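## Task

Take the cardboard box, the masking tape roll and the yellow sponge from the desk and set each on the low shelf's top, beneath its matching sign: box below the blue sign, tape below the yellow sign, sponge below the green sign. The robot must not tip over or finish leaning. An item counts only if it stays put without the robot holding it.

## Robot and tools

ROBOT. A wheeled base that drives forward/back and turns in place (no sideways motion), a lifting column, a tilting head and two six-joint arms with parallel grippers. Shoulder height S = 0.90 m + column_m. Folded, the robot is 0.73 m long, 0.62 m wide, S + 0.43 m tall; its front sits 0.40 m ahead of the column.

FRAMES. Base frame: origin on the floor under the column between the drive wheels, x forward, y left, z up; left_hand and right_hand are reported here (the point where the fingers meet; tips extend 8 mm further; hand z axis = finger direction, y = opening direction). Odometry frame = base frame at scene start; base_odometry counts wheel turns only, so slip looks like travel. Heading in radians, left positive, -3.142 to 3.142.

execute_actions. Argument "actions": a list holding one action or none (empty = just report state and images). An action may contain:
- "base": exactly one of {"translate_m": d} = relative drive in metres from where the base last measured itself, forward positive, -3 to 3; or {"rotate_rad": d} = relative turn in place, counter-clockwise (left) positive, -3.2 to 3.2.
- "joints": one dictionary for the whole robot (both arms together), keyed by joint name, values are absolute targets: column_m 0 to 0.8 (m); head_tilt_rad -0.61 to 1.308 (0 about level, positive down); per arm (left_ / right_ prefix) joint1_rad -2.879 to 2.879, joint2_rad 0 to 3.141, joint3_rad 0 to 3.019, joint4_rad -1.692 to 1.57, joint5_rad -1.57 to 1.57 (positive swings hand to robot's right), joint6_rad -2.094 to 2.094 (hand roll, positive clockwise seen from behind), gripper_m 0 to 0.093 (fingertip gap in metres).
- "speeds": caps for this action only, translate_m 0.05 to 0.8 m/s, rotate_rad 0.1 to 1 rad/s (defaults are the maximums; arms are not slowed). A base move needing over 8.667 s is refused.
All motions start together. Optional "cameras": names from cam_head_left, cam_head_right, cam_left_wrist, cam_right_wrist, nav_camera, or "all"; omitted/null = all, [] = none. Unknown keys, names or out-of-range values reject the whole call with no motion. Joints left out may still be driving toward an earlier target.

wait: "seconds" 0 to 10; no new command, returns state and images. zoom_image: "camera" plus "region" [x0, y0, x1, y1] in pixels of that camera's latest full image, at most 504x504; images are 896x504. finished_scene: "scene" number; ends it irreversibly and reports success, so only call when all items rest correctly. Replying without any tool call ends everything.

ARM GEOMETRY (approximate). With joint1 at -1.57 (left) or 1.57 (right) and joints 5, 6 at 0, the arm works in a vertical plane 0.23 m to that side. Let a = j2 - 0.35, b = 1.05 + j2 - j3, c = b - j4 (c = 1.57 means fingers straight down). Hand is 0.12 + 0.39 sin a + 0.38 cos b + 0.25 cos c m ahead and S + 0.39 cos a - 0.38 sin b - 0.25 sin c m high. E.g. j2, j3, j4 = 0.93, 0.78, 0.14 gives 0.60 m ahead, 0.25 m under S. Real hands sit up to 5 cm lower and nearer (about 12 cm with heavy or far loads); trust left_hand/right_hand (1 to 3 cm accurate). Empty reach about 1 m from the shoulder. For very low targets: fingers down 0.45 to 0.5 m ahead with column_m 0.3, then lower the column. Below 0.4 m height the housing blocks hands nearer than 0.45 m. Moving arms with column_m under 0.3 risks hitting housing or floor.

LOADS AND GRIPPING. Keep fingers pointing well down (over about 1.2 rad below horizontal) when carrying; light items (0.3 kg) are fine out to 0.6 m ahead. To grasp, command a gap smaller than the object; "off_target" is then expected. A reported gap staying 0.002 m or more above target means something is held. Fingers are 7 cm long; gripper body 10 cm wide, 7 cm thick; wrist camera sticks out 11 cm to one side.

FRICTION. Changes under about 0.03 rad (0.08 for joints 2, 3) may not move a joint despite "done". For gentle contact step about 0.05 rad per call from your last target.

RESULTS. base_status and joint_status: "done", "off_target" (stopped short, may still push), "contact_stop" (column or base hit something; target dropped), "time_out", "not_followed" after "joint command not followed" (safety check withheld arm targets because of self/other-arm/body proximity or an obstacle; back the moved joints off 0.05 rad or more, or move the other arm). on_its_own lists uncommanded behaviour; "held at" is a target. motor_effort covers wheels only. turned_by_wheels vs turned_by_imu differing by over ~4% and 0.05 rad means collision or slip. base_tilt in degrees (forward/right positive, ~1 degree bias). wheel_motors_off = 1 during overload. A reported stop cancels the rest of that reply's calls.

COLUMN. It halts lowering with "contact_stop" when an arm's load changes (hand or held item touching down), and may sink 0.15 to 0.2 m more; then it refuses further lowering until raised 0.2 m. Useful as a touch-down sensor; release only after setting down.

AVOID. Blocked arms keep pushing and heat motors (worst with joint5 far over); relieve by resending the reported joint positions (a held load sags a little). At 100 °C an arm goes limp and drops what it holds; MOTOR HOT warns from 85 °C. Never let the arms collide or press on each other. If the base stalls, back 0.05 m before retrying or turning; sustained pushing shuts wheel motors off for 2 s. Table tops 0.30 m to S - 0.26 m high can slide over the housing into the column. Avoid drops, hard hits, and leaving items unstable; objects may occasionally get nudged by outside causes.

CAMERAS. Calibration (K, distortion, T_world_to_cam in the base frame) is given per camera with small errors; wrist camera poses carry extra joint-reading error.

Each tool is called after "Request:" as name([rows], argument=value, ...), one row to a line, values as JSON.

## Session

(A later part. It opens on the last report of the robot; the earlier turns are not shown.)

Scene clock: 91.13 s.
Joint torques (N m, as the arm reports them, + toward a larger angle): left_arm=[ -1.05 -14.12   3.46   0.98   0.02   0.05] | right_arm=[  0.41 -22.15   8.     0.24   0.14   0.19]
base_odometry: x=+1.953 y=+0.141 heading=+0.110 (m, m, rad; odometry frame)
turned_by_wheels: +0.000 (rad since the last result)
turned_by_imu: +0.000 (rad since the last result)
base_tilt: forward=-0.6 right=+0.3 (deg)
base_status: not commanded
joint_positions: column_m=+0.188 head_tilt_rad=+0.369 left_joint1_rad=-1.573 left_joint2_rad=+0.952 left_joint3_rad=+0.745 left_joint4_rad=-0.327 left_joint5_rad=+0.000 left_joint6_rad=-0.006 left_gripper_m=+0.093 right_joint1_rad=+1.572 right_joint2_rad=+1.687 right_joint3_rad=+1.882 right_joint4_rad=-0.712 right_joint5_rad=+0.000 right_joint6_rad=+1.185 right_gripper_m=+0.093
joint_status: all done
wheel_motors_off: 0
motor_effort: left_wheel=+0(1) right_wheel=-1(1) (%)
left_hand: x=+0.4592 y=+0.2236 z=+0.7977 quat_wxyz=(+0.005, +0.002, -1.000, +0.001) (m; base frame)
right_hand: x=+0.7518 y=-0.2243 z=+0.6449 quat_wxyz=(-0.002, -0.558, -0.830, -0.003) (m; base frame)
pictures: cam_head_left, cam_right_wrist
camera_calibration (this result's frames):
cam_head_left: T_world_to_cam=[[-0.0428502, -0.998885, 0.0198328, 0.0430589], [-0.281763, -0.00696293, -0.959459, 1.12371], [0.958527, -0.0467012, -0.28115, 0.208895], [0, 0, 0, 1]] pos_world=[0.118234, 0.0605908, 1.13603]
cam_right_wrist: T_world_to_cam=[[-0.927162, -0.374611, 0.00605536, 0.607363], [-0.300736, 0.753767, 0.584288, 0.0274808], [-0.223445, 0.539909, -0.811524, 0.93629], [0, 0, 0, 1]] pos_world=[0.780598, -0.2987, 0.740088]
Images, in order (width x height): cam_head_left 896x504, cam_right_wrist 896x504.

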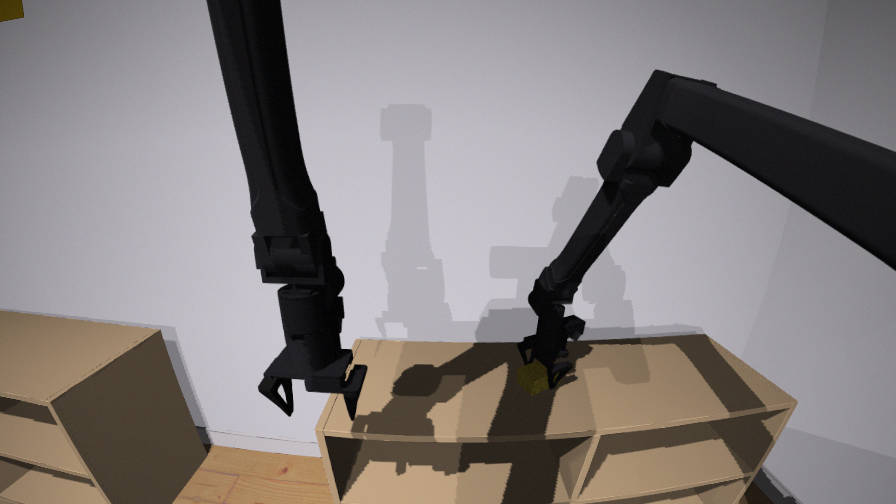

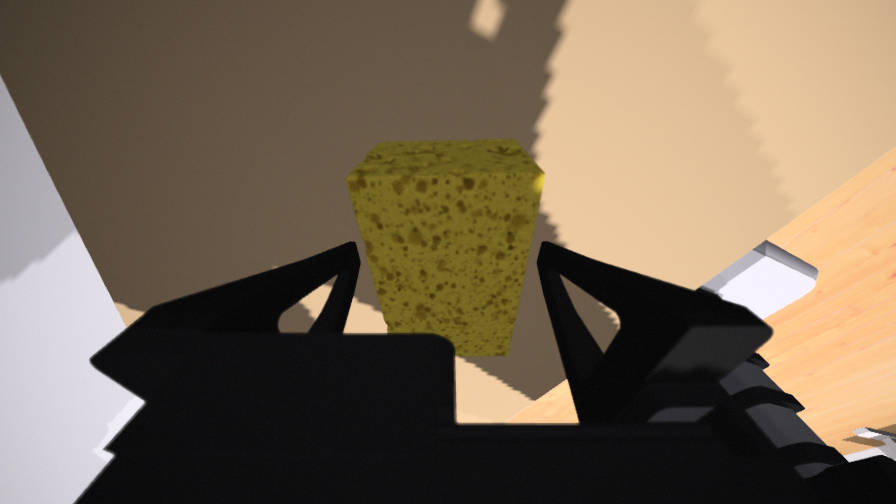

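Request:
execute_actions([
  {"joints":{"column_m":0.245,"head_tilt_rad":0.1}},
], cameras=["cam_head_left","cam_right_wrist","cam_left_wrist"])

Scene clock: 92.57 s.
Joint torques (N m, as the arm reports them, + toward a larger angle): left_arm=[ -1.03 -13.55   3.56   1.06   0.07   0.09] | right_arm=[  0.19 -23.06   8.22   0.15   0.12   0.16]
base_odometry: x=+1.953 y=+0.141 heading=+0.110 (m, m, rad; odometry frame)
turned_by_wheels: +0.000 (rad since the last result)
turned_by_imu: +0.000 (rad since the last result)
base_tilt: forward=-0.8 right=+0.3 (deg)
base_status: not commanded
joint_positions: column_m=+0.245 head_tilt_rad=+0.119 left_joint1_rad=-1.573 left_joint2_rad=+0.952 left_joint3_rad=+0.745 left_joint4_rad=-0.327 left_joint5_rad=+0.000 left_joint6_rad=-0.006 left_gripper_m=+0.093 right_joint1_rad=+1.572 right_joint2_rad=+1.687 right_joint3_rad=+1.882 right_joint4_rad=-0.712 right_joint5_rad=+0.000 right_joint6_rad=+1.185 right_gripper_m=+0.093
joint_status: all done
wheel_motors_off: 0
motor_effort: left_wheel=+1(1) right_wheel=+0(1) (%)
left_hand: x=+0.4592 y=+0.2236 z=+0.8546 quat_wxyz=(+0.005, +0.002, -1.000, +0.001) (m; base frame)
right_hand: x=+0.7518 y=-0.2243 z=+0.7017 quat_wxyz=(-0.002, -0.558, -0.830, -0.003) (m; base frame)
pictures: cam_head_left, cam_left_wrist, cam_right_wrist
camera_calibration (this result's frames):
cam_head_left: T_world_to_cam=[[-0.0464228, -0.998885, 0.00862614, 0.0559037], [-0.0358707, -0.00696293, -0.999332, 1.21508], [0.998278, -0.0467012, -0.0355075, -0.0794642], [0, 0, 0, 1]] pos_world=[0.125509, 0.0605908, 1.21097]
cam_left_wrist: T_world_to_cam=[[-0.000471157, -0.999971, 0.00757821, 0.219279], [-0.798913, 0.00493429, 0.601426, -0.145033], [-0.601446, -0.00577097, -0.798893, 1.08116], [0, 0, 0, 1]] pos_world=[0.534492, 0.226227, 0.949294]
cam_right_wrist: T_world_to_cam=[[-0.927162, -0.374611, 0.00605536, 0.607019], [-0.300736, 0.753767, 0.584288, -0.0057611], [-0.223445, 0.539909, -0.811524, 0.98246], [0, 0, 0, 1]] pos_world=[0.780598, -0.2987, 0.79698]
Images, in order (width x height): cam_head_left 896x504, cam_left_wrist 896x504, cam_right_wrist 896x504.

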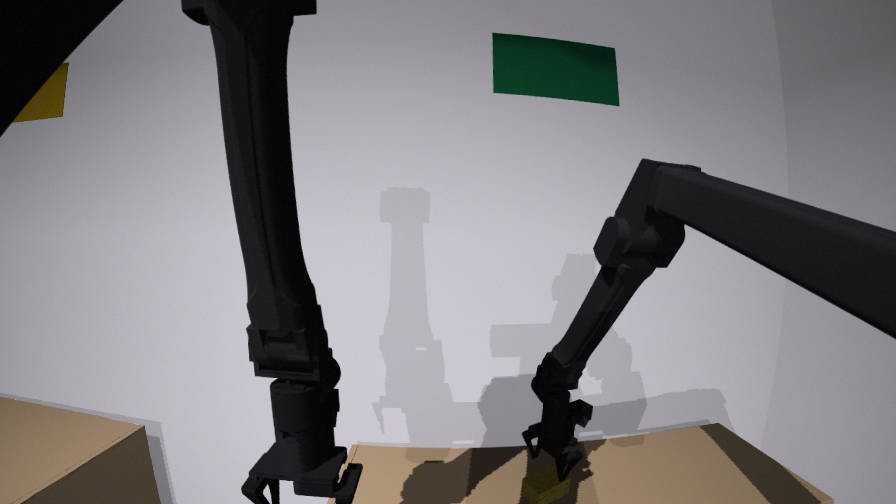

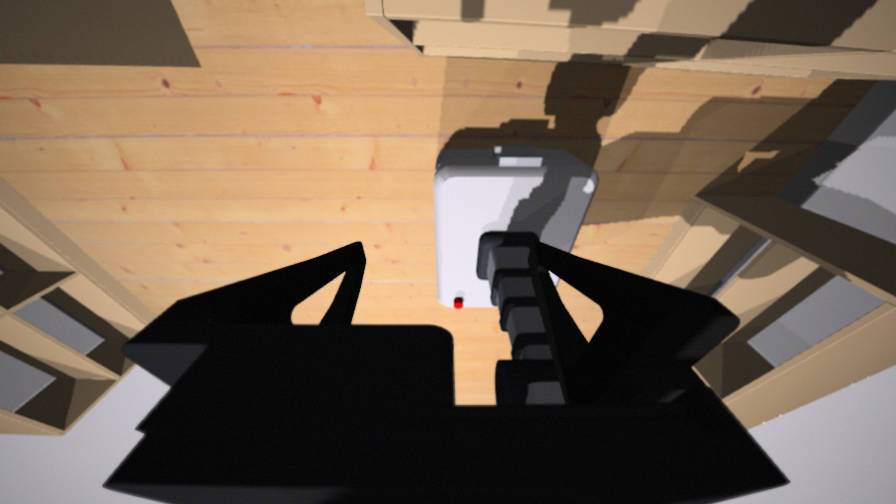

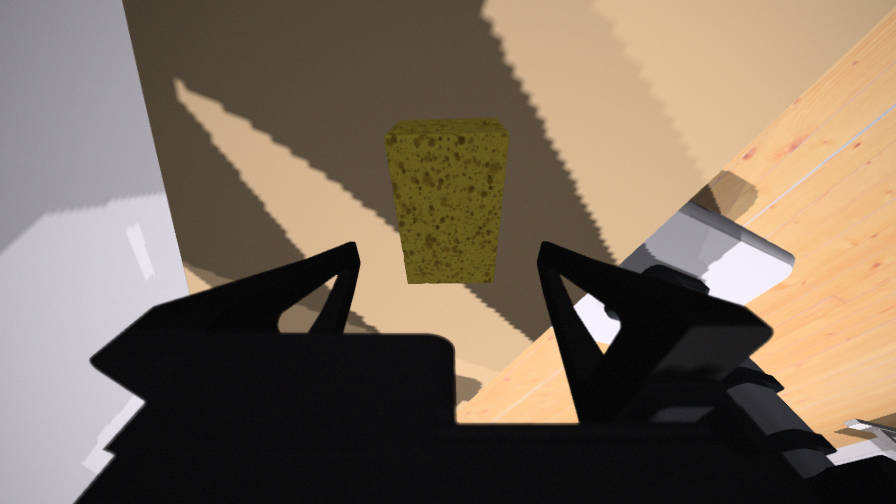

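Request:
execute_actions([
  {"base":{"rotate_rad":0.9},"joints":{"column_m":0.29,"head_tilt_rad":0.35}},
], cameras=["cam_head_left","cam_head_right"])

Scene clock: 95.87 s.
Joint torques (N m, as the arm reports them, + toward a larger angle): left_arm=[ -1.47 -13.77   3.45   1.     0.03   0.1 ] | right_arm=[  0.12 -22.93   8.2    0.25   0.14   0.18]
base_odometry: x=+1.953 y=+0.141 heading=+1.008 (m, m, rad; odometry frame)
turned_by_wheels: +0.899 (rad since the last result)
turned_by_imu: +0.880 (rad since the last result)
base_tilt: forward=-0.6 right=+0.1 (deg)
base_status: done
joint_positions: column_m=+0.290 head_tilt_rad=+0.355 left_joint1_rad=-1.573 left_joint2_rad=+0.952 left_joint3_rad=+0.745 left_joint4_rad=-0.327 left_joint5_rad=+0.000 left_joint6_rad=-0.006 left_gripper_m=+0.093 right_joint1_rad=+1.572 right_joint2_rad=+1.687 right_joint3_rad=+1.882 right_joint4_rad=-0.712 right_joint5_rad=+0.000 right_joint6_rad=+1.185 right_gripper_m=+0.093
joint_status: all done
wheel_motors_off: 0
motor_effort: left_wheel=-5(57) right_wheel=+6(60) (%)
left_hand: x=+0.4592 y=+0.2237 z=+0.8996 quat_wxyz=(+0.005, +0.002, -1.000, +0.001) (m; base frame)
right_hand: x=+0.7518 y=-0.2246 z=+0.7468 quat_wxyz=(-0.003, -0.558, -0.830, -0.002) (m; base frame)
pictures: cam_head_left, cam_head_right
camera_calibration (this result's frames):
cam_head_left: T_world_to_cam=[[-0.0431301, -0.998885, 0.0192165, 0.0418381], [-0.26798, -0.00696293, -0.963399, 1.22583], [0.962459, -0.0467012, -0.26738, 0.219781], [0, 0, 0, 1]] pos_world=[0.118772, 0.0605908, 1.23892]
cam_head_right: T_world_to_cam=[[-0.0578019, -0.998184, 0.0169815, -0.068645], [-0.265042, -0.00105612, -0.964236, 1.22958], [0.962503, -0.0602355, -0.2645, 0.218811], [0, 0, 0, 1]] pos_world=[0.111317, -0.0540415, 1.24465]
Images, in order (width x height): cam_head_left 896x504, cam_head_right 896x504.

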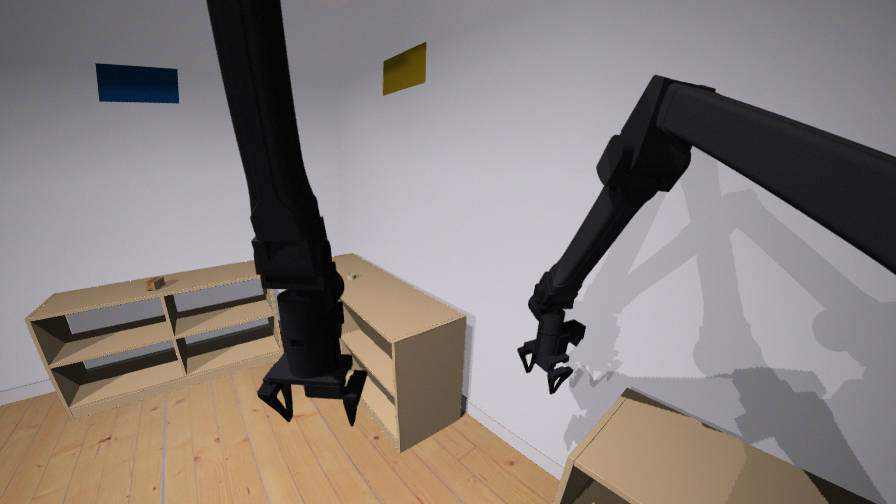

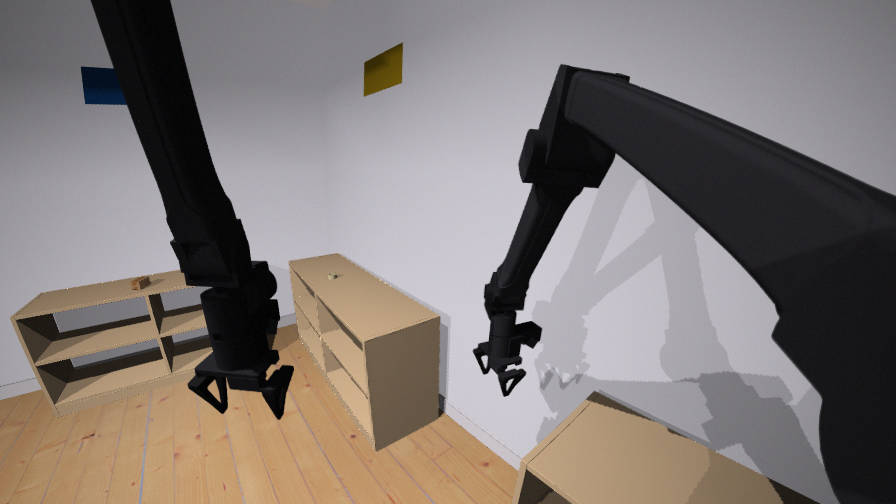

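Request:
execute_actions(actions=[], cameras=["cam_left_wrist","cam_right_wrist"])

Scene clock: 95.97 s.
Joint torques (N m, as the arm reports them, + toward a larger angle): left_arm=[ -0.78 -13.69   3.44   1.08   0.05   0.06] | right_arm=[  0.95 -23.03   8.     0.25   0.14   0.18]
base_odometry: x=+1.953 y=+0.141 heading=+1.008 (m, m, rad; odometry frame)
turned_by_wheels: +0.000 (rad since the last result)
turned_by_imu: +0.000 (rad since the last result)
base_tilt: forward=-0.8 right=+0.4 (deg)
base_status: done
joint_positions: column_m=+0.290 head_tilt_rad=+0.355 left_joint1_rad=-1.573 left_joint2_rad=+0.952 left_joint3_rad=+0.745 left_joint4_rad=-0.327 left_joint5_rad=+0.000 left_joint6_rad=-0.006 left_gripper_m=+0.093 right_joint1_rad=+1.572 right_joint2_rad=+1.687 right_joint3_rad=+1.882 right_joint4_rad=-0.712 right_joint5_rad=+0.000 right_joint6_rad=+1.185 right_gripper_m=+0.093
joint_status: all done
wheel_motors_off: 0
motor_effort: left_wheel=-6(57) right_wheel=+7(60) (%)
left_hand: x=+0.4592 y=+0.2237 z=+0.8996 quat_wxyz=(+0.005, +0.002, -1.000, +0.001) (m; base frame)
right_hand: x=+0.7518 y=-0.2246 z=+0.7468 quat_wxyz=(-0.003, -0.558, -0.830, -0.002) (m; base frame)
pictures: cam_left_wrist, cam_right_wrist
camera_calibration (this result's frames):
cam_left_wrist: T_world_to_cam=[[-0.000280425, -0.999974, 0.00724786, 0.219317], [-0.798914, 0.00458321, 0.601427, -0.172031], [-0.601445, -0.00562176, -0.798895, 1.11709], [0, 0, 0, 1]] pos_world=[0.534492, 0.226379, 0.994313]
cam_right_wrist: T_world_to_cam=[[-0.927234, -0.374432, 0.00617909, 0.606644], [-0.300593, 0.754018, 0.584039, -0.0317229], [-0.223342, 0.539683, -0.811702, 1.01915], [0, 0, 0, 1]] pos_world=[0.780584, -0.29895, 0.842023]
Images, in order (width x height): cam_left_wrist 896x504, cam_right_wrist 896x504.

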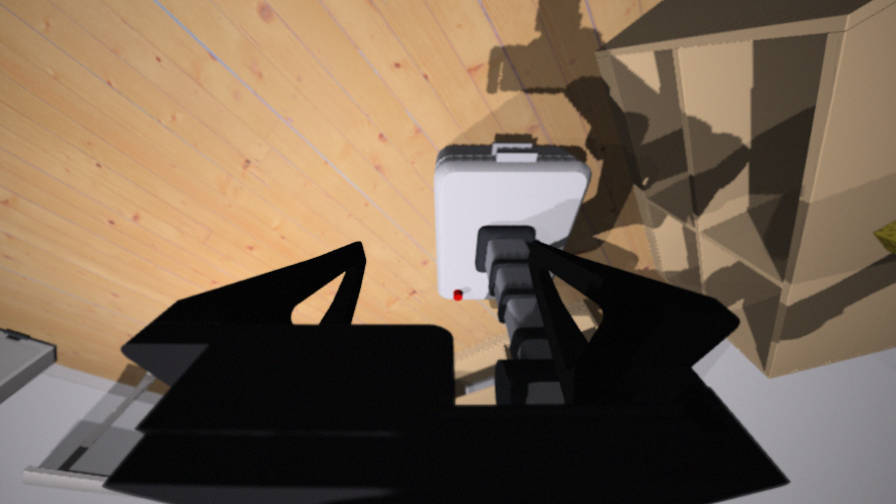

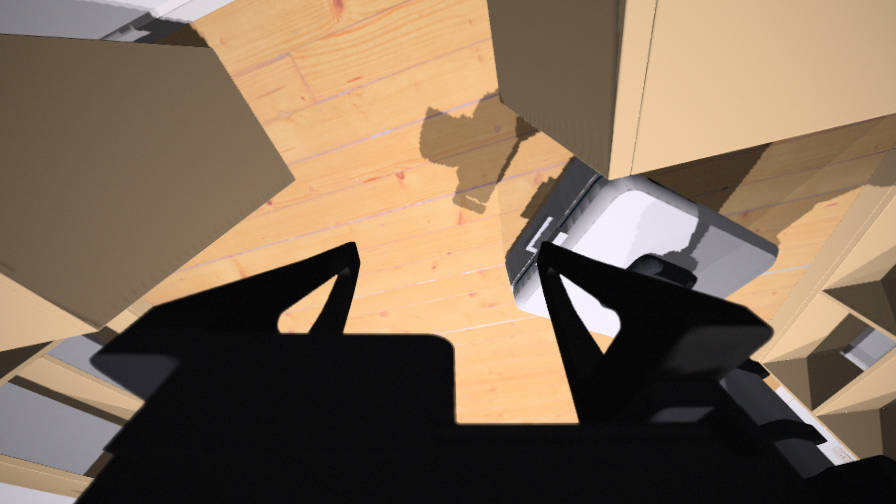

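All three items are on their shelves.

Request:
finished_scene(scene=1)

The scene is finished: the task was done.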